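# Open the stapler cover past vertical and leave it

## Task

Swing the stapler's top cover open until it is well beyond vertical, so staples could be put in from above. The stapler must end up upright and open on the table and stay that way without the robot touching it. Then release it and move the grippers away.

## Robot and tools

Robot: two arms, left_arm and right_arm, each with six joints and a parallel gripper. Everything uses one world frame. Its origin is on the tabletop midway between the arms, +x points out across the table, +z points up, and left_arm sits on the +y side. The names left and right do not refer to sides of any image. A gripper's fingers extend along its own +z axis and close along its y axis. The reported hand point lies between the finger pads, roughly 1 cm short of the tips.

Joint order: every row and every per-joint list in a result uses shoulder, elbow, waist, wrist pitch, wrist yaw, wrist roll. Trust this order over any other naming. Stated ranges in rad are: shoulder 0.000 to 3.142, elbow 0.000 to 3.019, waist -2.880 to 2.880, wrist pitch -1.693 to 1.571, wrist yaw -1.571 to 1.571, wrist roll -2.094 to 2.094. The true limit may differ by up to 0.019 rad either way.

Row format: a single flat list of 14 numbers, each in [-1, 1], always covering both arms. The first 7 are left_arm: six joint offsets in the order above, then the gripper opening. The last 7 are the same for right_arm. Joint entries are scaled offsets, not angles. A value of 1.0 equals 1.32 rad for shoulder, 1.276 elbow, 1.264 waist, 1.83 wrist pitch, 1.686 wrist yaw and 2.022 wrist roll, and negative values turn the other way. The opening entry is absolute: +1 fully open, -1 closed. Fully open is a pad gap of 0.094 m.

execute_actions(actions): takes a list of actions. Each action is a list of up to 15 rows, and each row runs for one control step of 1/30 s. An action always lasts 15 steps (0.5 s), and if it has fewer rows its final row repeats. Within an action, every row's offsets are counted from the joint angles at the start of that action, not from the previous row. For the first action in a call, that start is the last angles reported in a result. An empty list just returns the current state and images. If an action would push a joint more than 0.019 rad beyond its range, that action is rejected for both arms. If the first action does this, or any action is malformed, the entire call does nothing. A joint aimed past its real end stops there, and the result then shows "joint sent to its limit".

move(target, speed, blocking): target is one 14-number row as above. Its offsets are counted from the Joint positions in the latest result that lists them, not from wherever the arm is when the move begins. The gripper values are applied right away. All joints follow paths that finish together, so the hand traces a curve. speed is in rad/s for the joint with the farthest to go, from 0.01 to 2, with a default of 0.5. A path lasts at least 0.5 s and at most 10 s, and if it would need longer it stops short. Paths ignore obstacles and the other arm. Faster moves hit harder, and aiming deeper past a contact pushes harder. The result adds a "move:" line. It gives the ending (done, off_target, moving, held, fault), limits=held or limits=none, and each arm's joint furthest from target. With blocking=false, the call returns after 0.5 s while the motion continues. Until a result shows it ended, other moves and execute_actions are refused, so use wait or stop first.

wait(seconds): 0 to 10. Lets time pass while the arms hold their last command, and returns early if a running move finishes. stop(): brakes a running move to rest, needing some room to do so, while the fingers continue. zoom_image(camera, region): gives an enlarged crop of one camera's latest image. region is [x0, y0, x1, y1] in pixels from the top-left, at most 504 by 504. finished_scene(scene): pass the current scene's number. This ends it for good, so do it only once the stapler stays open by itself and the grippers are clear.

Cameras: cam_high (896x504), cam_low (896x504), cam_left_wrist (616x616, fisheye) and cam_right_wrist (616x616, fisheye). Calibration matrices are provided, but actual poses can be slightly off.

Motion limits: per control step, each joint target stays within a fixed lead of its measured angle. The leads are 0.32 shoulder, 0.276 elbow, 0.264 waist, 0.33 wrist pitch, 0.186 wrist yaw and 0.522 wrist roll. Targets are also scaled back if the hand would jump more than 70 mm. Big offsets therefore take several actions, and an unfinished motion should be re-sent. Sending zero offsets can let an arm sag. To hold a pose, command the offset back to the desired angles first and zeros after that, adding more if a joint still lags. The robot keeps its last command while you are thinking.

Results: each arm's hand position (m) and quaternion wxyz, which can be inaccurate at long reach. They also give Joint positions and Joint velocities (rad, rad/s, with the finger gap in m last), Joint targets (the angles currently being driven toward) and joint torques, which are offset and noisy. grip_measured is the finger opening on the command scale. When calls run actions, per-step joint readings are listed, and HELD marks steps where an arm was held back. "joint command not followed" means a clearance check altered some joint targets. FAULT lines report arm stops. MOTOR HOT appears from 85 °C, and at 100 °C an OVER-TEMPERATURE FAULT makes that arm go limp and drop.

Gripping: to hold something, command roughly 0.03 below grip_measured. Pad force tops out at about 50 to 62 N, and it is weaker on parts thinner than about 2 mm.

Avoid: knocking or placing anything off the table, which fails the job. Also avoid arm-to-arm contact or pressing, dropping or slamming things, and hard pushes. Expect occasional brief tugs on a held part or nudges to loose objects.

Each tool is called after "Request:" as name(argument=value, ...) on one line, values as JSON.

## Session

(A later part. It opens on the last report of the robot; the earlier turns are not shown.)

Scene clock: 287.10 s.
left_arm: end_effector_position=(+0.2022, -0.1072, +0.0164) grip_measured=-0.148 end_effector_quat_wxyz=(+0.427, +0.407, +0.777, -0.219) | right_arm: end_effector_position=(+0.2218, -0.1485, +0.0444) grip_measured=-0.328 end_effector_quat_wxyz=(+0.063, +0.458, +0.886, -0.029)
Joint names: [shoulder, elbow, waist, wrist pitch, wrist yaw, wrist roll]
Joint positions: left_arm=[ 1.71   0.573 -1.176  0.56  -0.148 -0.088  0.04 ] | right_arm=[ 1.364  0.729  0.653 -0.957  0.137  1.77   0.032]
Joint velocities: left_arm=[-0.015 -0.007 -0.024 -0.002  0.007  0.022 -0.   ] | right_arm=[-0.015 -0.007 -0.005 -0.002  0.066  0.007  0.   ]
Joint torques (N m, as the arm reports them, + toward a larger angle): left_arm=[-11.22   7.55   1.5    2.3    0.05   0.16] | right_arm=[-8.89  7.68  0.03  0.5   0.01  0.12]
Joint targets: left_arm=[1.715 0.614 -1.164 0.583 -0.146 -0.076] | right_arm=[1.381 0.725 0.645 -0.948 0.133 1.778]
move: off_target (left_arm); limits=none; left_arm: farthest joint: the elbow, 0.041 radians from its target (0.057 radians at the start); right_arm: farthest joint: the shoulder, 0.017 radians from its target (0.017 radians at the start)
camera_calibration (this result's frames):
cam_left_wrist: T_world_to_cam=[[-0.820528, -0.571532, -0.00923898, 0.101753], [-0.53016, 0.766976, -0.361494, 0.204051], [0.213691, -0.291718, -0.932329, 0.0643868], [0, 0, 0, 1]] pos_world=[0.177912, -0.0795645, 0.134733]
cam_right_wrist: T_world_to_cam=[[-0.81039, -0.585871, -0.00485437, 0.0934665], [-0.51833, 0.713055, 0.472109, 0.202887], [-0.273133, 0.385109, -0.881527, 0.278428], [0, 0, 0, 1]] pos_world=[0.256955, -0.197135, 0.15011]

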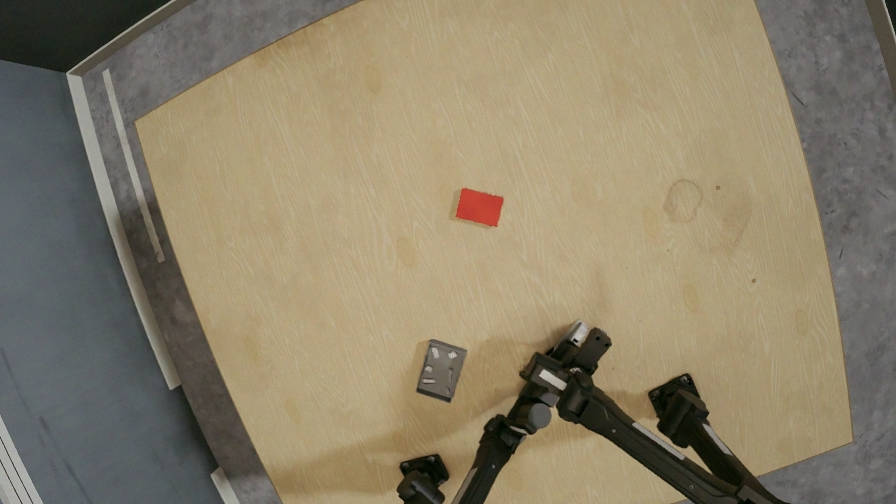

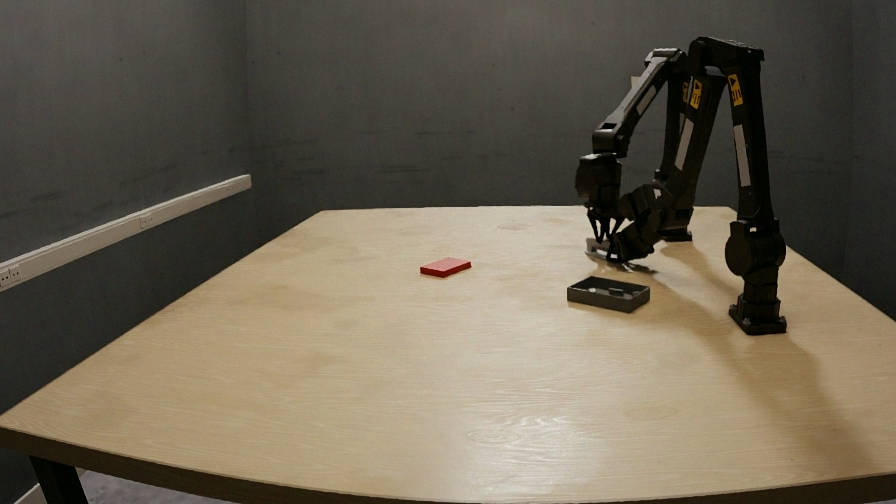

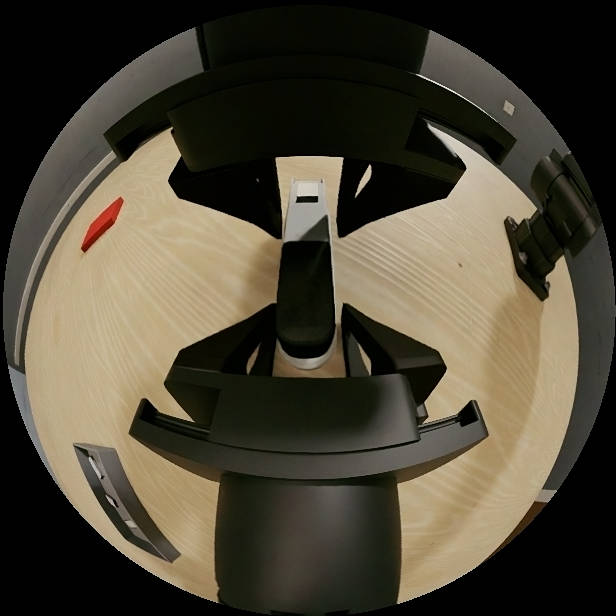

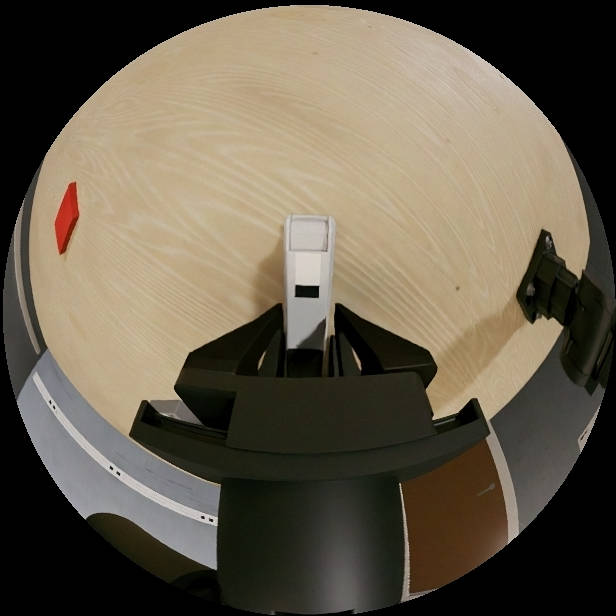

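Request:
execute_actions(actions=[[[0.0045,0.0321,0.0095,0.0126,0.0012,0.0059,-0.18, 0.0145,-0.0045,-0.0063,0.007,-0.0024,0.004,-0.33],[0.005,0.0321,0.0095,0.0126,0.0012,0.0059,-0.21, 0.016,-0.006,-0.0063,0.0092,-0.0024,0.004,-0.33],[0.0055,0.0321,0.0095,0.0126,0.0012,0.0059,-0.23, 0.0176,-0.0074,-0.0063,0.0113,-0.0024,0.004,-0.33],[0.006,0.0321,0.0095,0.0126,0.0012,0.0059,-0.25, 0.0192,-0.0089,-0.0063,0.0135,-0.0024,0.004,-0.33],[0.0068,0.0321,0.0095,0.0126,0.0012,0.0059,-0.265, 0.0208,-0.0103,-0.0063,0.0156,-0.0024,0.004,-0.33],[0.0068,0.0321,0.0095,0.0126,0.0012,0.0059,-0.28, 0.0208,-0.0103,-0.0063,0.0156,-0.0024,0.004,-0.33],[0.0068,0.0321,0.0095,0.0126,0.0012,0.0059,-0.295, 0.0208,-0.0103,-0.0063,0.0156,-0.0024,0.004,-0.33],[0.0068,0.0321,0.0095,0.0126,0.0012,0.0059,-0.31, 0.0208,-0.0103,-0.0063,0.0156,-0.0024,0.004,-0.33],[0.0068,0.0321,0.0095,0.0126,0.0012,0.0059,-0.32, 0.0208,-0.0103,-0.0063,0.0156,-0.0024,0.004,-0.33]],[[0.0038,0.0321,0.0095,0.0126,0.0012,0.0059,-0.32, 0.0129,-0.0031,-0.0063,0.0049,-0.0024,0.004,-0.37],[0.0038,0.0321,0.0095,0.0126,0.0012,0.0059,-0.32, 0.0129,-0.0031,-0.0063,0.0049,-0.0024,0.004,-0.405],[0.0038,0.0321,0.0095,0.0126,0.0012,0.0059,-0.32, 0.0129,-0.0031,-0.0063,0.0049,-0.0024,0.004,-0.435],[0.0038,0.0321,0.0095,0.0126,0.0012,0.0059,-0.32, 0.0129,-0.0031,-0.0063,0.0049,-0.0024,0.004,-0.455],[0.0038,0.0321,0.0095,0.0126,0.0012,0.0059,-0.32, 0.0129,-0.0031,-0.0063,0.0049,-0.0024,0.004,-0.47],[0.0038,0.0321,0.0095,0.0126,0.0012,0.0059,-0.32, 0.0129,-0.0031,-0.0063,0.0049,-0.0024,0.004,-0.485],[0.0038,0.0321,0.0095,0.0126,0.0012,0.0059,-0.32, 0.0129,-0.0031,-0.0063,0.0049,-0.0024,0.004,-0.50],[0.0038,0.0321,0.0095,0.0126,0.0012,0.0059,-0.32, 0.0129,-0.0031,-0.0063,0.0049,-0.0024,0.004,-0.51]]])

Request:
zoom_image(camera="cam_low", region=[570, 225, 650, 275])

Scene clock: 300.40 s.
left_arm: end_effector_position=(+0.2030, -0.1068, +0.0163) grip_measured=-0.287 end_effector_quat_wxyz=(+0.427, +0.407, +0.777, -0.219) | right_arm: end_effector_position=(+0.2230, -0.1469, +0.0416) grip_measured=-0.505 end_effector_quat_wxyz=(+0.064, +0.460, +0.885, -0.024)
Joint names: [shoulder, elbow, waist, wrist pitch, wrist yaw, wrist roll]
Joint positions: left_arm=[ 1.71   0.573 -1.174  0.56  -0.147 -0.087  0.034] | right_arm=[ 1.368  0.724  0.653 -0.937  0.136  1.774  0.023]
Joint velocities: left_arm=[ 0.015  0.002  0.005  0.017  0.007 -0.022 -0.001] | right_arm=[-0.015  0.007 -0.005 -0.007 -0.007 -0.081  0.   ]
Joint torques (N m, as the arm reports them, + toward a larger angle): left_arm=[-11.27   7.47   1.27   2.25   0.05   0.18] | right_arm=[-8.89  7.68 -0.04  0.55  0.04  0.05]
Joint targets: left_arm=[1.715 0.614 -1.162 0.583 -0.145 -0.075] | right_arm=[1.385 0.721 0.645 -0.928 0.133 1.778]
Step readings (joint positions; steps 1 to 15: 1st action; 16 to 30: 2nd action):
0: left_arm=[1.710 0.573 -1.176 0.560 -0.148 -0.087] | right_arm=[1.364 0.729 0.653 -0.957 0.137 1.770]
1: left_arm=[1.710 0.573 -1.176 0.560 -0.148 -0.087] | right_arm=[1.364 0.729 0.653 -0.956 0.137 1.770]
2: left_arm=[1.710 0.573 -1.176 0.560 -0.148 -0.087] | right_arm=[1.364 0.729 0.653 -0.954 0.137 1.770]
4: left_arm=[1.710 0.573 -1.175 0.560 -0.148 -0.087] | right_arm=[1.364 0.729 0.653 -0.948 0.137 1.770]
8: left_arm=[1.710 0.573 -1.174 0.560 -0.147 -0.087] | right_arm=[1.366 0.727 0.653 -0.937 0.137 1.770]
15: left_arm=[1.710 0.573 -1.174 0.560 -0.147 -0.087] | right_arm=[1.368 0.725 0.653 -0.937 0.137 1.770]
16: left_arm=[1.710 0.573 -1.174 0.560 -0.147 -0.087] | right_arm=[1.368 0.725 0.653 -0.937 0.137 1.770]
17: left_arm=[1.710 0.573 -1.174 0.560 -0.147 -0.087] | right_arm=[1.368 0.725 0.653 -0.937 0.137 1.770]
19: left_arm=[1.710 0.573 -1.174 0.560 -0.147 -0.087] | right_arm=[1.368 0.725 0.653 -0.937 0.136 1.770]
23: left_arm=[1.710 0.573 -1.174 0.560 -0.147 -0.087] | right_arm=[1.368 0.724 0.653 -0.937 0.136 1.771]
30: Joint positions above
camera_calibration (this result's frames):
cam_left_wrist: T_world_to_cam=[[-0.819852, -0.572494, -0.00967627, 0.102413], [-0.53094, 0.766454, -0.361456, 0.204222], [0.214348, -0.291203, -0.932339, 0.0641525], [0, 0, 0, 1]] pos_world=[0.178642, -0.0792147, 0.13462]
cam_right_wrist: T_world_to_cam=[[-0.812761, -0.582395, -0.0153219, 0.0968964], [-0.518516, 0.711123, 0.474812, 0.203366], [-0.265632, 0.393853, -0.879954, 0.275198], [0, 0, 0, 1]] pos_world=[0.257304, -0.196574, 0.147086]

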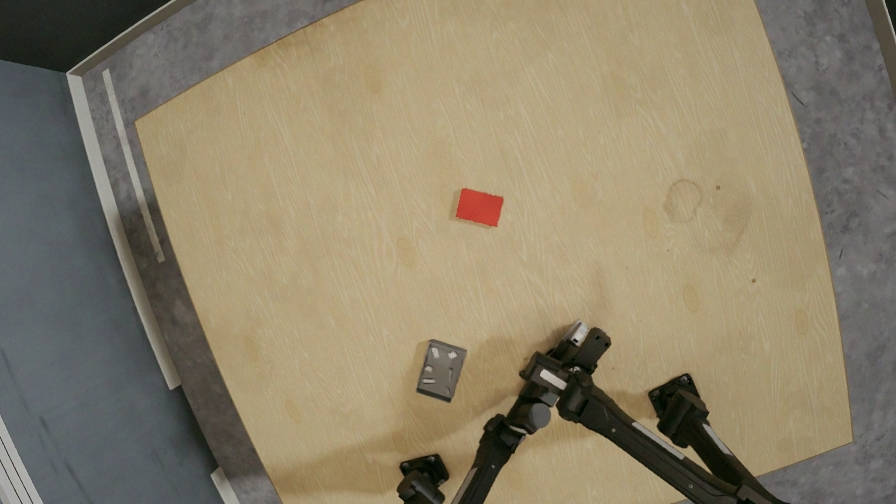

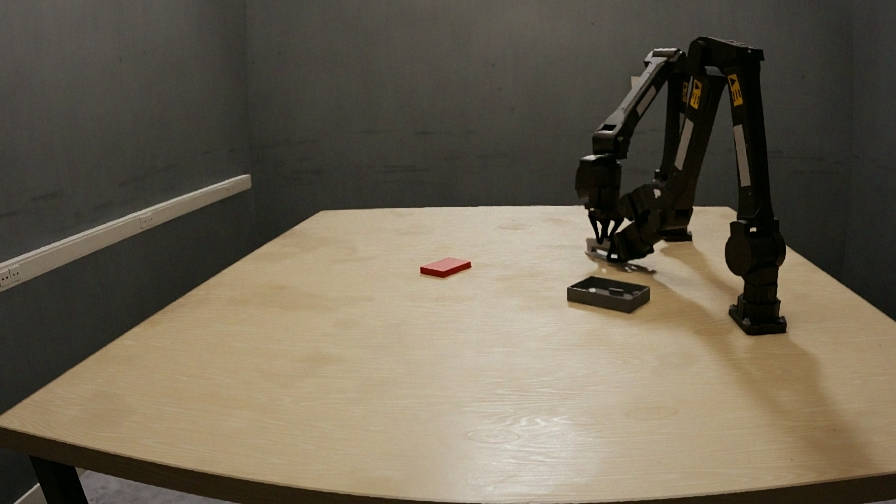

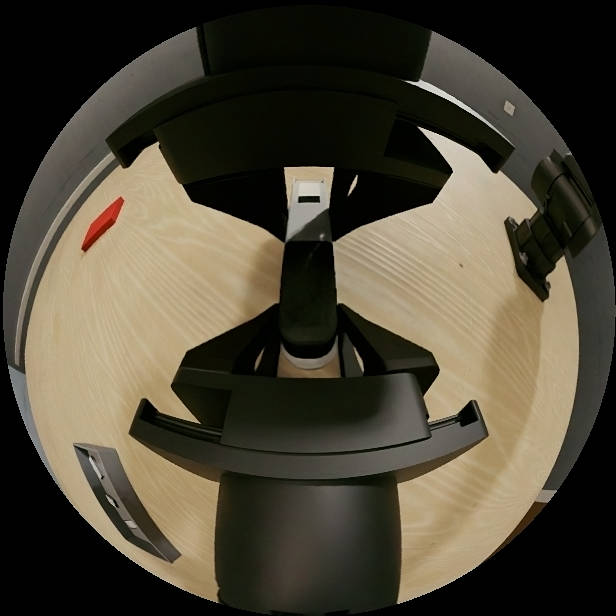

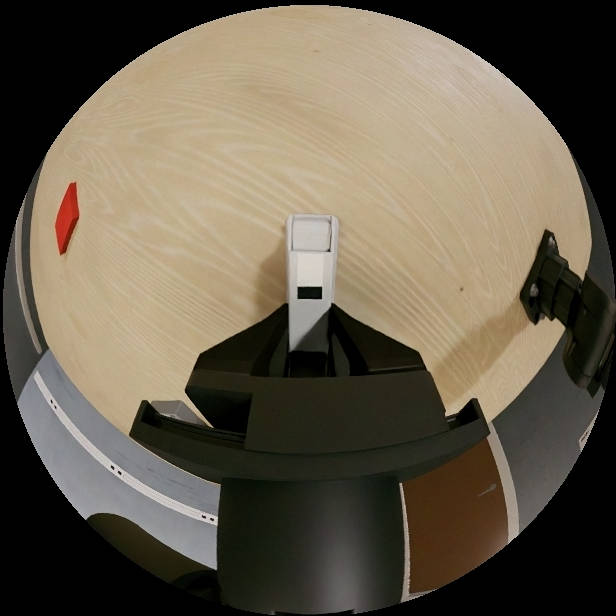

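Region (570, 225, 650, 275) of cam_low's 896x504 image, scaled by 6.300, with more detail than that image has; it fills the top 315 rows of this view, and the rest is white.

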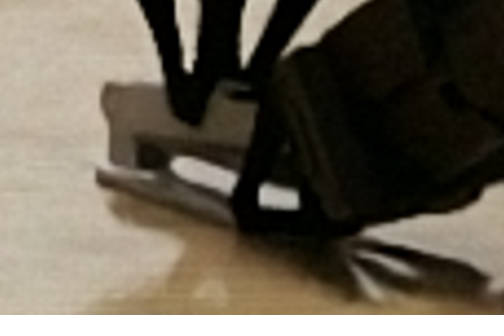

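Request:
execute_actions(actions=[[[0.0038,0.0321,0.0095,0.0126,0.0012,0.0059,-0.32, 0.0129,-0.0024,-0.0063,0.0049,-0.0018,0.002,-0.45],[0.0038,0.0321,0.0095,0.0126,0.0012,0.0059,-0.32, 0.0129,-0.0024,-0.0063,0.0049,-0.0018,0.002,-0.45],[0.0038,0.0321,0.0095,0.0126,0.0012,0.0059,-0.32, 0.0129,-0.0024,-0.0063,0.0049,-0.0018,0.002,-0.45],[0.0038,0.0321,0.0095,0.0126,0.0012,0.0059,-0.32, 0.0153,-0.0038,-0.0063,0.0055,-0.0018,0.002,-0.45],[0.0038,0.0321,0.0095,0.0126,0.0012,0.0059,-0.32, 0.0176,-0.0051,-0.0063,0.006,-0.0018,0.002,-0.45],[0.0038,0.0321,0.0095,0.0126,0.0012,0.0059,-0.32, 0.02,-0.0065,-0.0063,0.0066,-0.0018,0.002,-0.45],[0.0038,0.0321,0.0095,0.0126,0.0012,0.0059,-0.32, 0.0223,-0.0078,-0.0063,0.0071,-0.0018,0.002,-0.45]],[[0.0038,0.0321,0.0095,0.0126,0.0012,0.0059,-0.32, 0.014,-0.0031,-0.0063,0.0049,-0.0018,0.002,-0.47],[0.0038,0.0321,0.0095,0.0126,0.0012,0.0059,-0.32, 0.014,-0.0031,-0.0063,0.0049,-0.0018,0.002,-0.485],[0.0038,0.0321,0.0095,0.0126,0.0012,0.0059,-0.32, 0.014,-0.0031,-0.0063,0.0049,-0.0018,0.002,-0.50],[0.0038,0.0321,0.0095,0.0126,0.0012,0.0059,-0.32, 0.014,-0.0031,-0.0063,0.0049,-0.0018,0.002,-0.51],[0.0038,0.0321,0.0095,0.0126,0.0012,0.0059,-0.32, 0.014,-0.0031,-0.0063,0.0049,-0.0018,0.002,-0.52],[0.0038,0.0321,0.0095,0.0126,0.0012,0.0059,-0.32, 0.014,-0.0031,-0.0063,0.0049,-0.0018,0.002,-0.53],[0.0038,0.0321,0.0095,0.0126,0.0012,0.0059,-0.32, 0.014,-0.0031,-0.0063,0.0049,-0.0018,0.002,-0.54],[0.0038,0.0321,0.0095,0.0126,0.0012,0.0059,-0.32, 0.014,-0.0031,-0.0063,0.0049,-0.0018,0.002,-0.55]]])

Request:
zoom_image(camera="cam_low", region=[570, 225, 650, 275])

Scene clock: 311.47 s.
left_arm: end_effector_position=(+0.2030, -0.1068, +0.0163) grip_measured=-0.287 end_effector_quat_wxyz=(+0.427, +0.407, +0.777, -0.219) | right_arm: end_effector_position=(+0.2228, -0.1470, +0.0393) grip_measured=-0.530 end_effector_quat_wxyz=(+0.063, +0.463, +0.884, -0.026)
Joint names: [shoulder, elbow, waist, wrist pitch, wrist yaw, wrist roll]
Joint positions: left_arm=[ 1.71   0.573 -1.174  0.56  -0.147 -0.087  0.034] | right_arm=[ 1.375  0.724  0.653 -0.934  0.135  1.781  0.022]
Joint velocities: left_arm=[-0.005  0.007 -0.005  0.002 -0.022 -0.007 -0.   ] | right_arm=[-0.005  0.002 -0.005 -0.007 -0.007 -0.022 -0.   ]
Joint torques (N m, as the arm reports them, + toward a larger angle): left_arm=[-11.3    7.44   1.32   2.29   0.05   0.17] | right_arm=[-8.83  7.62 -0.03  0.55  0.08  0.  ]
Joint targets: left_arm=[1.715 0.614 -1.162 0.583 -0.145 -0.075] | right_arm=[1.394 0.720 0.645 -0.924 0.133 1.778]
Step readings (joint positions; steps 1 to 15: 1st action; 16 to 30: 2nd action):
0: left_arm=[1.710 0.573 -1.174 0.560 -0.147 -0.087] | right_arm=[1.368 0.724 0.653 -0.937 0.136 1.774]
1: left_arm=[1.710 0.573 -1.174 0.560 -0.147 -0.087] | right_arm=[1.368 0.724 0.653 -0.937 0.136 1.774]
2: left_arm=[1.710 0.573 -1.174 0.560 -0.147 -0.087] | right_arm=[1.368 0.724 0.653 -0.937 0.136 1.774]
4: left_arm=[1.710 0.573 -1.174 0.560 -0.147 -0.087] | right_arm=[1.368 0.724 0.653 -0.936 0.136 1.774]
8: left_arm=[1.710 0.573 -1.174 0.560 -0.147 -0.087] | right_arm=[1.370 0.724 0.653 -0.934 0.136 1.774]
15: left_arm=[1.710 0.573 -1.174 0.560 -0.147 -0.087] | right_arm=[1.375 0.724 0.653 -0.933 0.136 1.774]
16: left_arm=[1.710 0.573 -1.174 0.560 -0.147 -0.087] | right_arm=[1.375 0.724 0.653 -0.933 0.136 1.774]
17: left_arm=[1.710 0.573 -1.174 0.560 -0.147 -0.087] | right_arm=[1.375 0.724 0.653 -0.933 0.136 1.774]
19: left_arm=[1.710 0.573 -1.174 0.560 -0.147 -0.087] | right_arm=[1.375 0.724 0.653 -0.934 0.136 1.774]
23: left_arm=[1.710 0.573 -1.174 0.560 -0.147 -0.087] | right_arm=[1.375 0.724 0.653 -0.934 0.135 1.780]
30: Joint positions above
camera_calibration (this result's frames):
cam_left_wrist: T_world_to_cam=[[-0.819967, -0.572323, -0.00999743, 0.10246], [-0.530688, 0.76663, -0.361454, 0.20419], [0.214533, -0.291075, -0.932336, 0.0641287], [0, 0, 0, 1]] pos_world=[0.178617, -0.0792316, 0.134619]
cam_right_wrist: T_world_to_cam=[[-0.816533, -0.577183, -0.01156, 0.0980638], [-0.512485, 0.715497, 0.474787, 0.20367], [-0.265768, 0.393604, -0.880025, 0.273161], [0, 0, 0, 1]] pos_world=[0.257048, -0.196642, 0.144822]

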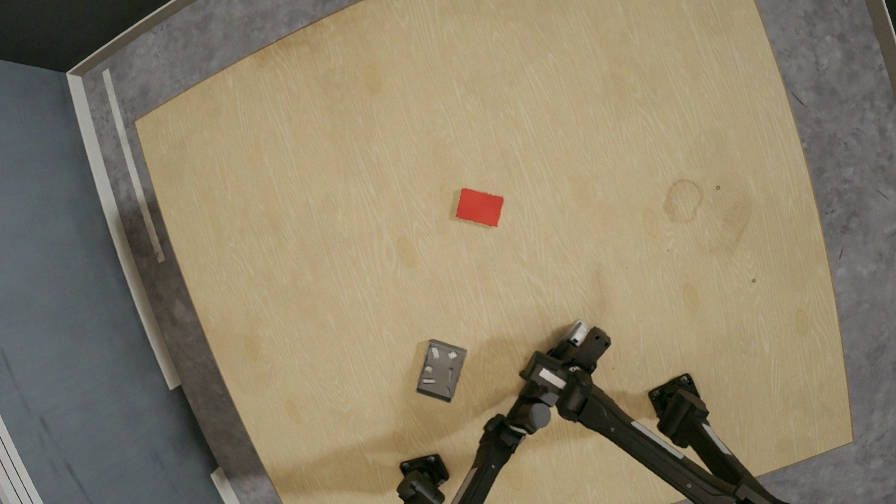

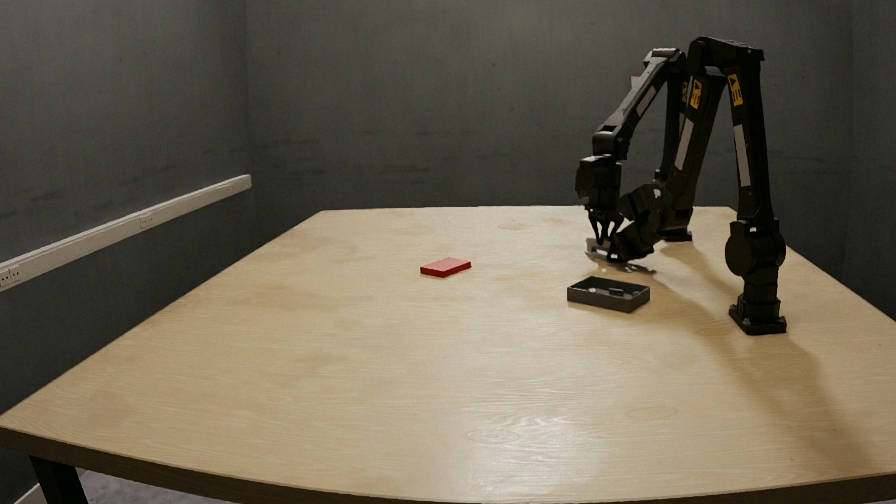

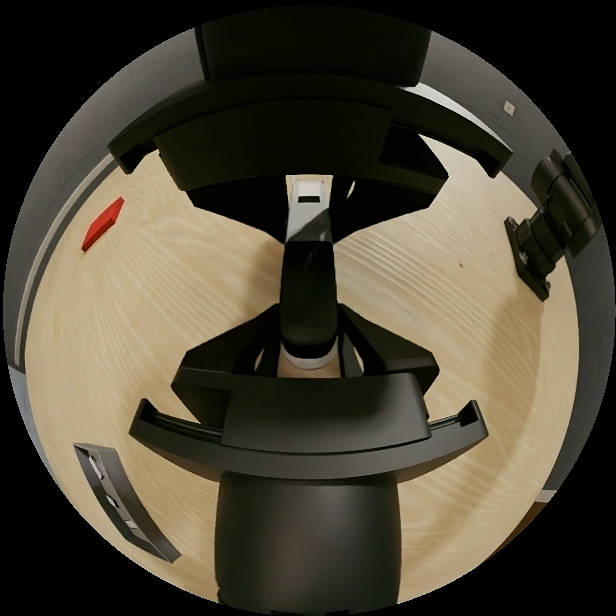

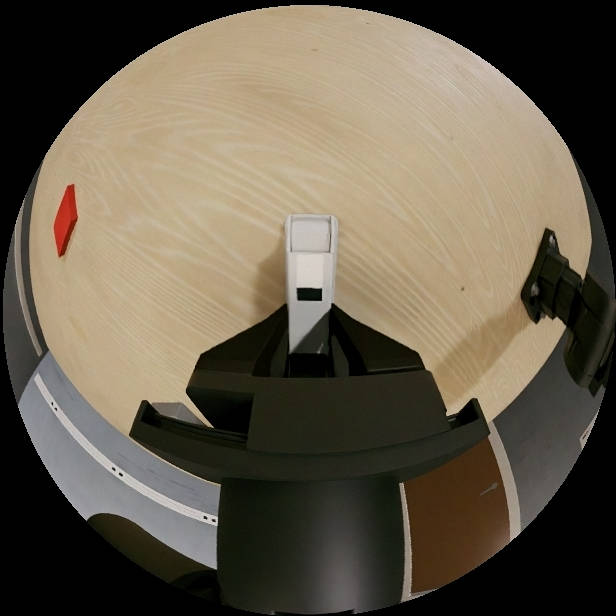

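Region (570, 225, 650, 275) of cam_low's 896x504 image, scaled by 6.300, with more detail than that image has; it fills the top 315 rows of this view, and the rest is white.

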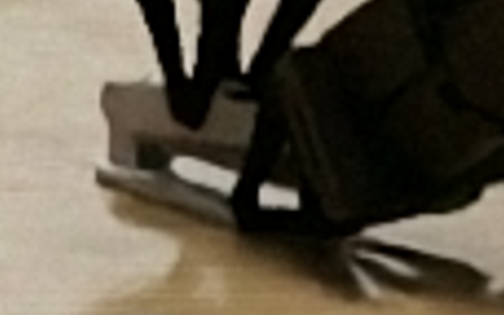

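Request:
zoom_image(camera="cam_right_wrist", region=[270, 200, 350, 280])

Region (270, 200, 350, 280) of cam_right_wrist's 616x616 image, scaled by 6.300, with more detail than that image has.

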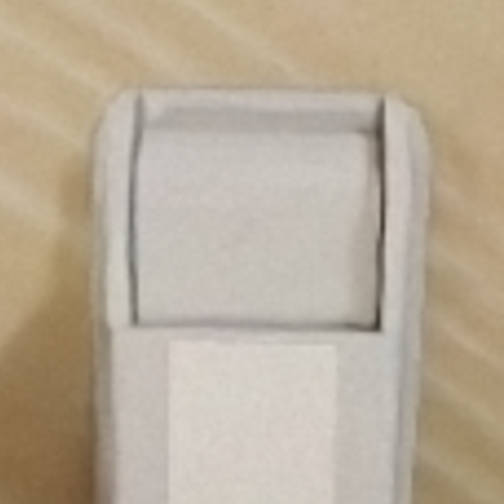

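Request:
execute_actions(actions=[[[0.0038,0.0321,0.0095,0.0126,0.0012,0.0059,-0.32, 0.0036,-0.0002,-0.0102,0.002,-0.0075,-0.0055,-0.56],[0.0038,0.0321,0.0095,0.0126,0.0012,0.0059,-0.32, -0.0079,-0.0003,-0.0142,0,-0.0126,-0.0109,-0.56],[0.0038,0.0321,0.0095,0.0126,0.0012,0.0059,-0.32, -0.0195,-0.0005,-0.0181,-0.0018,-0.0177,-0.0134,-0.56],[0.0038,0.0321,0.0095,0.0126,0.0012,0.0059,-0.32, -0.0209,-0.0007,-0.022,-0.0019,-0.0227,-0.0159,-0.56],[0.0038,0.0321,0.0095,0.0126,0.0012,0.0059,-0.32, -0.0224,-0.0009,-0.0259,-0.002,-0.0278,-0.0184,-0.56],[0.0038,0.0321,0.0095,0.0126,0.0012,0.0059,-0.32, -0.0238,-0.001,-0.0299,-0.0021,-0.0329,-0.0209,-0.56],[0.0038,0.0321,0.0095,0.0126,0.0012,0.0059,-0.32, -0.0253,-0.0012,-0.0338,-0.0022,-0.038,-0.0234,-0.56],[0.0038,0.0321,0.0095,0.0126,0.0012,0.0059,-0.32, -0.0267,-0.0014,-0.0377,-0.0022,-0.0431,-0.0259,-0.56],[0.0038,0.0321,0.0095,0.0126,0.0012,0.0059,-0.32, -0.0281,-0.0015,-0.0417,-0.0023,-0.0482,-0.0284,-0.56],[0.0038,0.0321,0.0095,0.0126,0.0012,0.0059,-0.32, -0.0296,-0.0017,-0.0456,-0.0024,-0.0533,-0.0309,-0.56]],[[0.0038,0.0321,0.0095,0.0126,0.0012,0.0059,-0.32, -0.0166,-0.0002,-0.0102,-0.0017,-0.0075,-0.0084,-0.56],[0.0038,0.0321,0.0095,0.0126,0.0012,0.0059,-0.32, -0.0181,-0.0003,-0.0142,-0.0018,-0.0126,-0.0109,-0.56],[0.0038,0.0321,0.0095,0.0126,0.0012,0.0059,-0.32, -0.0195,-0.0005,-0.0181,-0.0018,-0.0177,-0.0134,-0.56],[0.0038,0.0321,0.0095,0.0126,0.0012,0.0059,-0.32, -0.0209,-0.0007,-0.022,-0.0019,-0.0227,-0.0159,-0.56],[0.0038,0.0321,0.0095,0.0126,0.0012,0.0059,-0.32, -0.0224,-0.0009,-0.0259,-0.002,-0.0278,-0.0184,-0.56],[0.0038,0.0321,0.0095,0.0126,0.0012,0.0059,-0.32, -0.0238,-0.001,-0.0299,-0.0021,-0.0329,-0.0209,-0.56],[0.0038,0.0321,0.0095,0.0126,0.0012,0.0059,-0.32, -0.0253,-0.0012,-0.0338,-0.0022,-0.038,-0.0234,-0.56],[0.0038,0.0321,0.0095,0.0126,0.0012,0.0059,-0.32, -0.0267,-0.0014,-0.0377,-0.0022,-0.0431,-0.0259,-0.56],[0.0038,0.0321,0.0095,0.0126,0.0012,0.0059,-0.32, -0.0281,-0.0015,-0.0417,-0.0023,-0.0482,-0.0284,-0.56],[0.0038,0.0321,0.0095,0.0126,0.0012,0.0059,-0.32, -0.0296,-0.0017,-0.0456,-0.0024,-0.0533,-0.0309,-0.56]]])

Request:
zoom_image(camera="cam_low", region=[560, 205, 660, 275])

Scene clock: 365.43 s.
left_arm: end_effector_position=(+0.2047, -0.1064, +0.0168) grip_measured=-0.287 end_effector_quat_wxyz=(+0.429, +0.407, +0.776, -0.218) | right_arm: end_effector_position=(+0.2248, -0.1479, +0.0491) grip_measured=-0.530 end_effector_quat_wxyz=(-0.016, +0.467, +0.884, +0.015)
Joint names: [shoulder, elbow, waist, wrist pitch, wrist yaw, wrist roll]
Joint positions: left_arm=[ 1.711  0.573 -1.171  0.564 -0.147 -0.082  0.034] | right_arm=[ 1.337  0.724  0.551 -0.941 -0.041  1.686  0.022]
Joint velocities: left_arm=[-0.005 -0.002  0.005 -0.002 -0.022 -0.007 -0.   ] | right_arm=[-0.005 -0.007 -0.005 -0.012 -0.022  0.037  0.001]
Joint torques (N m, as the arm reports them, + toward a larger angle): left_arm=[-11.28   7.54   1.51   2.21   0.02   0.16] | right_arm=[-12.04   8.01   0.08   0.18  -0.08  -0.12]
Joint targets: left_arm=[1.716 0.614 -1.161 0.586 -0.146 -0.072] | right_arm=[1.315 0.722 0.544 -0.942 -0.043 1.672]
Step readings (joint positions; steps 1 to 15: 1st action; 16 to 30: 2nd action):
0: left_arm=[1.710 0.573 -1.174 0.560 -0.147 -0.087] | right_arm=[1.375 0.724 0.653 -0.934 0.135 1.781]
1: left_arm=[1.710 0.573 -1.174 0.560 -0.147 -0.087] | right_arm=[1.375 0.724 0.653 -0.935 0.134 1.781]
2: left_arm=[1.710 0.573 -1.174 0.560 -0.147 -0.086] | right_arm=[1.375 0.724 0.650 -0.935 0.129 1.780]
4: left_arm=[1.710 0.573 -1.174 0.561 -0.147 -0.085] | right_arm=[1.372 0.724 0.642 -0.935 0.115 1.773]
8: left_arm=[1.710 0.573 -1.174 0.563 -0.147 -0.085] | right_arm=[1.364 0.724 0.622 -0.937 0.081 1.756]
15: left_arm=[1.711 0.573 -1.172 0.563 -0.147 -0.084] | right_arm=[1.354 0.724 0.602 -0.938 0.046 1.734]
16: left_arm=[1.711 0.573 -1.172 0.563 -0.147 -0.084] | right_arm=[1.354 0.724 0.601 -0.938 0.044 1.734]
17: left_arm=[1.711 0.573 -1.172 0.563 -0.147 -0.084] | right_arm=[1.354 0.724 0.599 -0.938 0.040 1.732]
19: left_arm=[1.711 0.573 -1.172 0.563 -0.147 -0.083] | right_arm=[1.352 0.724 0.590 -0.938 0.025 1.725]
23: left_arm=[1.711 0.573 -1.172 0.563 -0.147 -0.083] | right_arm=[1.345 0.724 0.569 -0.939 -0.011 1.705]
30: Joint positions above
camera_calibration (this result's frames):
cam_left_wrist: T_world_to_cam=[[-0.819472, -0.572958, -0.0136005, 0.104008], [-0.529503, 0.765975, -0.364567, 0.204727], [0.219299, -0.291551, -0.931078, 0.0632784], [0, 0, 0, 1]] pos_world=[0.179758, -0.0787746, 0.134968]
cam_right_wrist: T_world_to_cam=[[-0.821646, -0.569882, -0.0114755, 0.101534], [-0.451591, 0.638548, 0.623155, 0.168383], [-0.347797, 0.517195, -0.782014, 0.31459], [0, 0, 0, 1]] pos_world=[0.268879, -0.212362, 0.14225]

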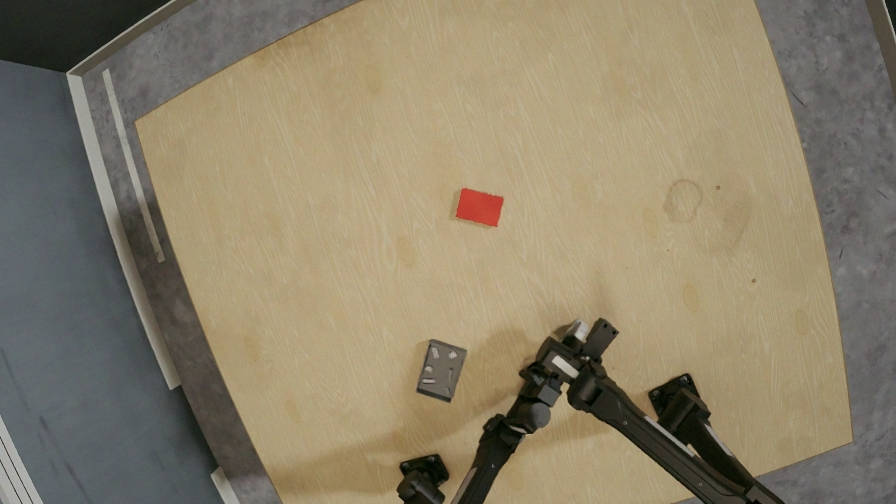

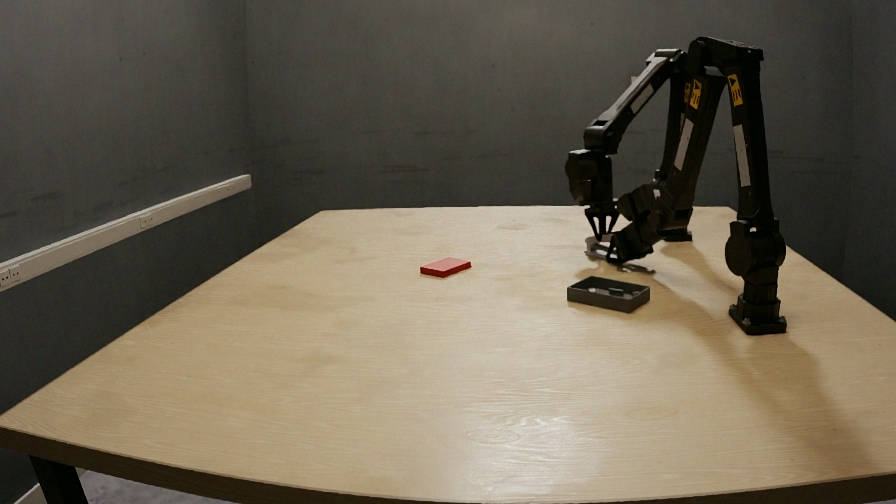

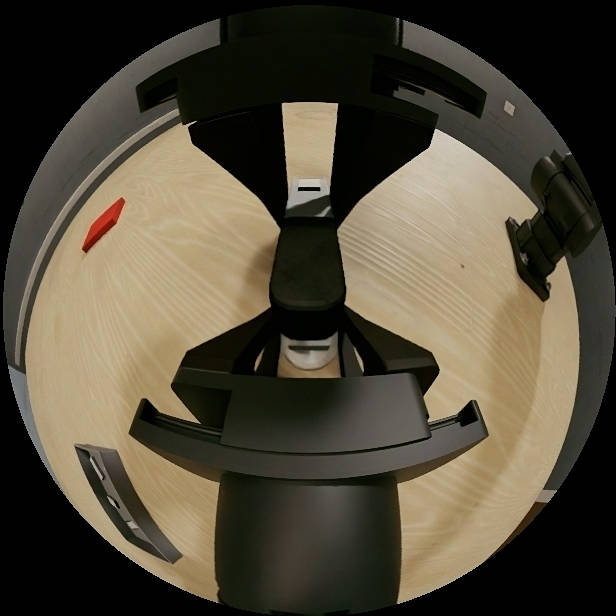

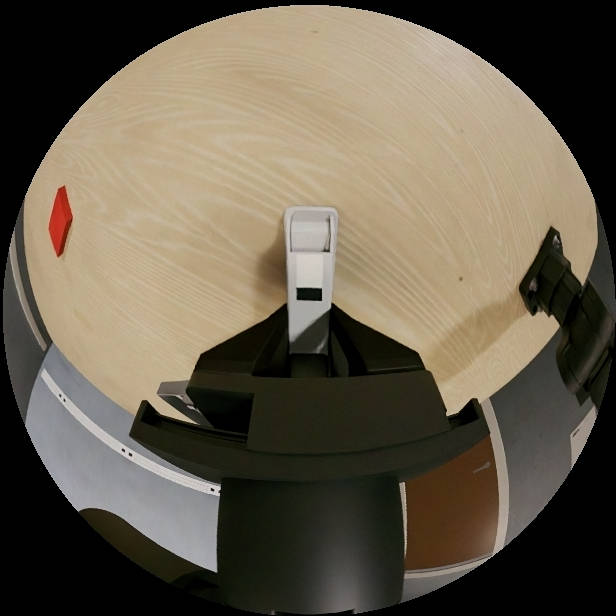

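Region (560, 205, 660, 275) of cam_low's 896x504 image, scaled by 5.040, with more detail than that image has; it fills the top 353 rows of this view, and the rest is white.

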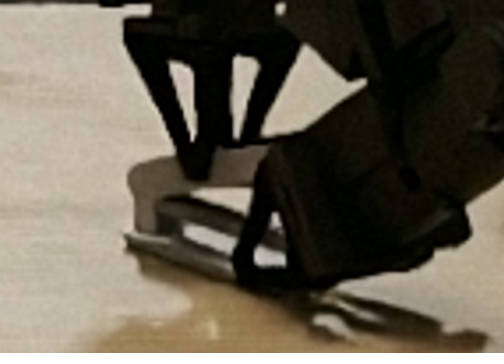

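Request:
execute_actions(actions=[[[0.003,0.0321,0.0063,0.0109,0.0006,0.004,-0.32, -0.0174,-0.0017,-0.0122,-0.0051,-0.0096,-0.0115,-0.56],[0.003,0.0321,0.0063,0.0109,0.0006,0.004,-0.32, -0.018,-0.0018,-0.019,-0.0057,-0.018,-0.0161,-0.56],[0.003,0.0321,0.0063,0.0109,0.0006,0.004,-0.32, -0.0187,-0.0019,-0.0257,-0.0064,-0.0264,-0.0206,-0.56],[0.003,0.0321,0.0063,0.0109,0.0006,0.004,-0.32, -0.0194,-0.002,-0.0325,-0.0071,-0.0349,-0.0252,-0.56],[0.003,0.0321,0.0063,0.0109,0.0006,0.004,-0.32, -0.02,-0.0021,-0.0392,-0.0077,-0.0433,-0.0298,-0.56],[0.003,0.0321,0.0063,0.0109,0.0006,0.004,-0.32, -0.0207,-0.0022,-0.046,-0.0084,-0.0517,-0.0344,-0.56],[0.003,0.0321,0.0063,0.0109,0.0006,0.004,-0.32, -0.0213,-0.0022,-0.0527,-0.0091,-0.0601,-0.0389,-0.56],[0.003,0.0321,0.0063,0.0109,0.0006,0.004,-0.32, -0.022,-0.0023,-0.0595,-0.0097,-0.0685,-0.0435,-0.56],[0.003,0.0321,0.0063,0.0109,0.0006,0.004,-0.32, -0.0227,-0.0024,-0.0662,-0.0104,-0.0769,-0.0481,-0.56],[0.003,0.0321,0.0063,0.0109,0.0006,0.004,-0.32, -0.0233,-0.0025,-0.0729,-0.0111,-0.0853,-0.0527,-0.56],[0.003,0.0321,0.0063,0.0109,0.0006,0.004,-0.32, -0.024,-0.0026,-0.0797,-0.0117,-0.0937,-0.0572,-0.56],[0.003,0.0321,0.0063,0.0109,0.0006,0.004,-0.32, -0.0247,-0.0027,-0.0864,-0.0124,-0.1022,-0.0618,-0.56]],[[0.003,0.0321,0.0063,0.0109,0.0006,0.004,-0.32, -0.0069,0.0087,-0.0125,-0.0061,-0.0097,-0.0116,-0.56],[0.003,0.0321,0.0063,0.0109,0.0006,0.004,-0.32, 0.0053,0.0195,-0.0194,-0.0078,-0.0182,-0.0163,-0.56],[0.003,0.0321,0.0063,0.0109,0.0006,0.004,-0.32, 0.017,0.0304,-0.0264,-0.0095,-0.0267,-0.021,-0.56],[0.003,0.0321,0.0063,0.0109,0.0006,0.004,-0.32, 0.0181,0.0311,-0.0333,-0.0112,-0.0352,-0.0257,-0.56],[0.003,0.0321,0.0063,0.0109,0.0006,0.004,-0.32, 0.0193,0.0318,-0.0403,-0.0129,-0.0437,-0.0305,-0.56],[0.003,0.0321,0.0063,0.0109,0.0006,0.004,-0.32, 0.0204,0.0326,-0.0472,-0.0146,-0.0522,-0.0352,-0.56],[0.003,0.0321,0.0063,0.0109,0.0006,0.004,-0.32, 0.0216,0.0333,-0.0542,-0.0163,-0.0607,-0.0399,-0.56],[0.003,0.0321,0.0063,0.0109,0.0006,0.004,-0.32, 0.0227,0.034,-0.0611,-0.018,-0.0692,-0.0446,-0.56],[0.003,0.0321,0.0063,0.0109,0.0006,0.004,-0.32, 0.0238,0.0347,-0.0681,-0.0197,-0.0777,-0.0493,-0.56],[0.003,0.0321,0.0063,0.0109,0.0006,0.004,-0.32, 0.025,0.0355,-0.0751,-0.0214,-0.0862,-0.054,-0.56],[0.003,0.0321,0.0063,0.0109,0.0006,0.004,-0.32, 0.0261,0.0362,-0.082,-0.0231,-0.0947,-0.0587,-0.56],[0.003,0.0321,0.0063,0.0109,0.0006,0.004,-0.32, 0.0272,0.0369,-0.089,-0.0248,-0.1032,-0.0634,-0.56]],[[0.003,0.0321,0.0063,0.0109,0.0006,0.004,-0.32, 0.0165,0.0294,-0.0121,-0.0071,-0.0093,-0.0122,-0.56],[0.003,0.0321,0.0063,0.0109,0.0006,0.004,-0.32, 0.0195,0.0307,-0.0187,-0.0097,-0.0173,-0.0175,-0.56],[0.003,0.0321,0.0063,0.0109,0.0006,0.004,-0.32, 0.0224,0.0319,-0.0253,-0.0124,-0.0254,-0.0228,-0.56],[0.003,0.0321,0.0063,0.0109,0.0006,0.004,-0.32, 0.0253,0.0331,-0.032,-0.0151,-0.0334,-0.0281,-0.56],[0.003,0.0321,0.0063,0.0109,0.0006,0.004,-0.32, 0.0282,0.0343,-0.0386,-0.0178,-0.0415,-0.0334,-0.56],[0.003,0.0321,0.0063,0.0109,0.0006,0.004,-0.32, 0.0312,0.0356,-0.0452,-0.0204,-0.0495,-0.0387,-0.56],[0.003,0.0321,0.0063,0.0109,0.0006,0.004,-0.32, 0.0341,0.0368,-0.0518,-0.0231,-0.0576,-0.044,-0.56],[0.003,0.0321,0.0063,0.0109,0.0006,0.004,-0.32, 0.037,0.038,-0.0584,-0.0258,-0.0657,-0.0493,-0.56],[0.003,0.0321,0.0063,0.0109,0.0006,0.004,-0.32, 0.04,0.0392,-0.065,-0.0285,-0.0737,-0.0546,-0.56],[0.003,0.0321,0.0063,0.0109,0.0006,0.004,-0.32, 0.0429,0.0405,-0.0716,-0.0311,-0.0818,-0.0599,-0.56],[0.003,0.0321,0.0063,0.0109,0.0006,0.004,-0.32, 0.0458,0.0417,-0.0782,-0.0338,-0.0898,-0.0652,-0.56],[0.003,0.0321,0.0063,0.0109,0.0006,0.004,-0.32, 0.0488,0.0429,-0.0849,-0.0365,-0.0979,-0.0705,-0.56]]])

Request:
zoom_image(camera="cam_low", region=[530, 180, 670, 280])

Scene clock: 402.57 s.
left_arm: end_effector_position=(+0.2042, -0.1081, +0.0167) grip_measured=-0.287 end_effector_quat_wxyz=(+0.428, +0.409, +0.775, -0.221) | right_arm: end_effector_position=(+0.2297, -0.1601, +0.0675) grip_measured=-0.530 end_effector_quat_wxyz=(-0.244, +0.456, +0.846, +0.129)
Joint names: [shoulder, elbow, waist, wrist pitch, wrist yaw, wrist roll]
Joint positions: left_arm=[ 1.713  0.576 -1.171  0.564 -0.14  -0.08   0.034] | right_arm=[ 1.385  0.744  0.243 -1.044 -0.548  1.362  0.022]
Joint velocities: left_arm=[-0.005 -0.002 -0.015  0.032 -0.037 -0.007  0.   ] | right_arm=[ 0.015  0.022 -0.044 -0.046 -0.051 -0.081 -0.001]
Joint torques (N m, as the arm reports them, + toward a larger angle): left_arm=[-11.48   7.44   0.88   2.12  -0.15   0.14] | right_arm=[-8.51 11.21  0.15 -0.22 -0.28 -0.07]
Joint targets: left_arm=[1.716 0.617 -1.163 0.584 -0.142 -0.073] | right_arm=[1.407 0.783 0.235 -1.055 -0.547 1.340]
Step readings (joint positions; steps 1 to 15: 1st action; 16 to 30: 2nd action; 31 to 45: 3rd action):
0: left_arm=[1.711 0.573 -1.171 0.564 -0.147 -0.082] | right_arm=[1.337 0.724 0.551 -0.941 -0.041 1.685]
1: left_arm=[1.711 0.573 -1.171 0.564 -0.147 -0.082] | right_arm=[1.337 0.724 0.550 -0.941 -0.044 1.684]
2: left_arm=[1.711 0.573 -1.171 0.564 -0.147 -0.082] | right_arm=[1.337 0.724 0.547 -0.942 -0.051 1.681]
4: left_arm=[1.711 0.573 -1.171 0.564 -0.147 -0.082] | right_arm=[1.336 0.724 0.533 -0.943 -0.075 1.670]
8: left_arm=[1.711 0.573 -1.171 0.564 -0.147 -0.082] | right_arm=[1.331 0.724 0.496 -0.948 -0.136 1.637]
15: left_arm=[1.711 0.575 -1.171 0.564 -0.147 -0.081] | right_arm=[1.326 0.724 0.448 -0.956 -0.210 1.587]
16: left_arm=[1.711 0.575 -1.171 0.564 -0.147 -0.081] | right_arm=[1.326 0.724 0.447 -0.957 -0.214 1.584]
17: left_arm=[1.711 0.575 -1.171 0.564 -0.147 -0.081] | right_arm=[1.326 0.724 0.444 -0.958 -0.222 1.582]
19: left_arm=[1.712 0.575 -1.171 0.564 -0.146 -0.081] | right_arm=[1.327 0.724 0.430 -0.962 -0.245 1.571]
23: left_arm=[1.712 0.575 -1.171 0.564 -0.143 -0.081] | right_arm=[1.333 0.724 0.392 -0.971 -0.305 1.537]
30: left_arm=[1.712 0.576 -1.171 0.564 -0.143 -0.081] | right_arm=[1.343 0.728 0.342 -0.988 -0.382 1.483]
31: left_arm=[1.712 0.576 -1.171 0.564 -0.142 -0.081] | right_arm=[1.343 0.728 0.341 -0.989 -0.386 1.480]
32: left_arm=[1.712 0.576 -1.171 0.564 -0.142 -0.081] | right_arm=[1.343 0.728 0.338 -0.990 -0.394 1.476]
34: left_arm=[1.713 0.576 -1.171 0.564 -0.141 -0.080] | right_arm=[1.347 0.729 0.326 -0.995 -0.415 1.464]
38: left_arm=[1.713 0.576 -1.171 0.564 -0.140 -0.080] | right_arm=[1.361 0.734 0.290 -1.014 -0.473 1.425]
45: Joint positions above
camera_calibration (this result's frames):
cam_left_wrist: T_world_to_cam=[[-0.823437, -0.567303, -0.010886, 0.103942], [-0.524993, 0.769022, -0.364674, 0.20516], [0.215252, -0.294571, -0.931072, 0.0632976], [0, 0, 0, 1]] pos_world=[0.179672, -0.0801605, 0.134883]
cam_right_wrist: T_world_to_cam=[[-0.831075, -0.55616, 0.000695147, 0.102401], [-0.206739, 0.310092, 0.927956, 0.0374803], [-0.516307, 0.771058, -0.372689, 0.388719], [0, 0, 0, 1]] pos_world=[0.29355, -0.254395, 0.11002]

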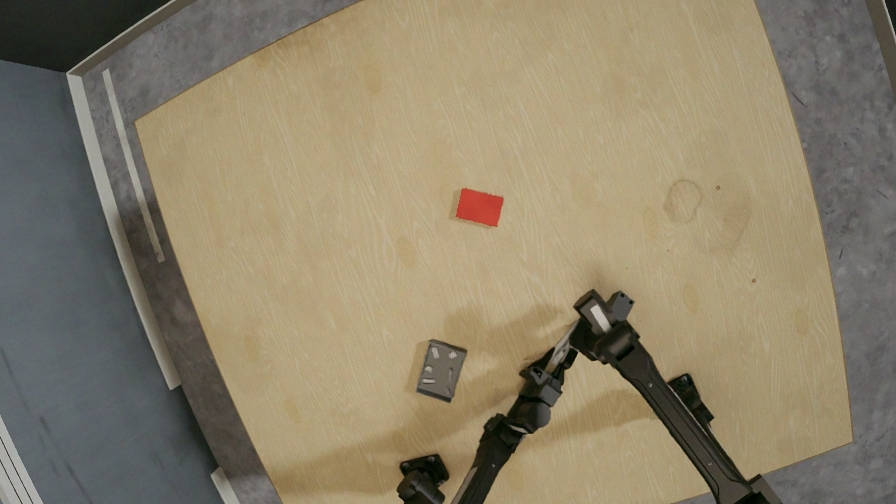

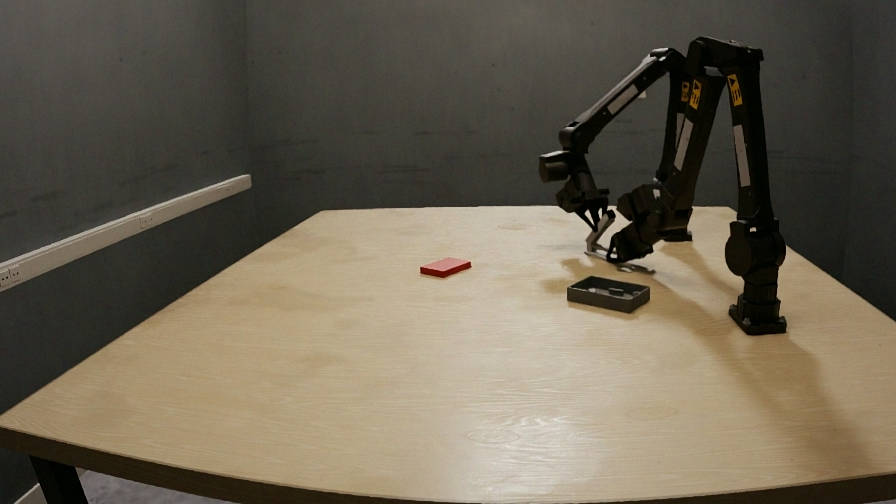

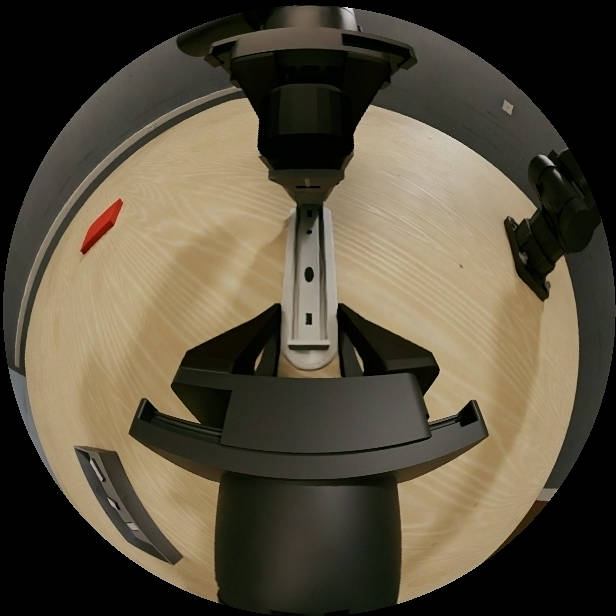

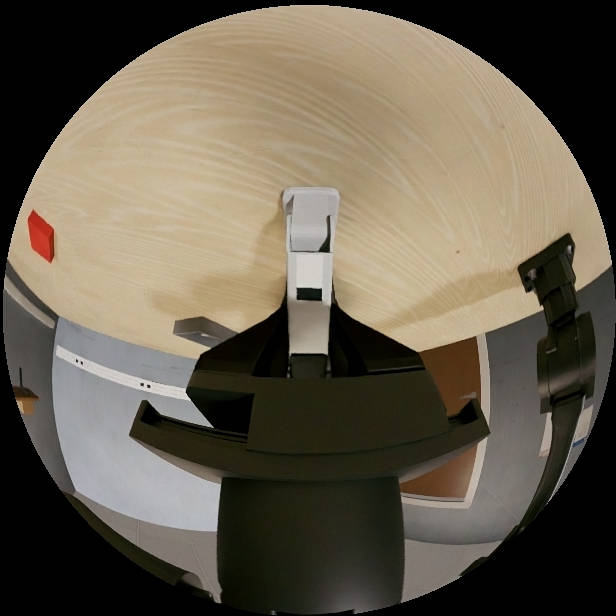

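Region (530, 180, 670, 280) of cam_low's 896x504 image, scaled by 3.600, with more detail than that image has; it fills the top 360 rows of this view, and the rest is white.

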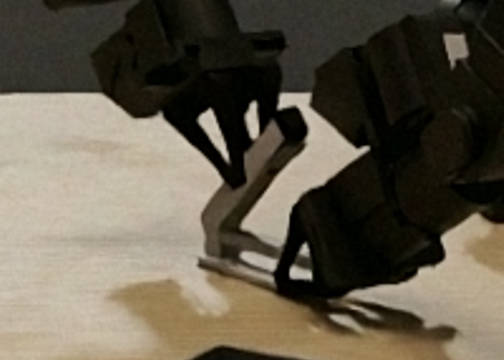

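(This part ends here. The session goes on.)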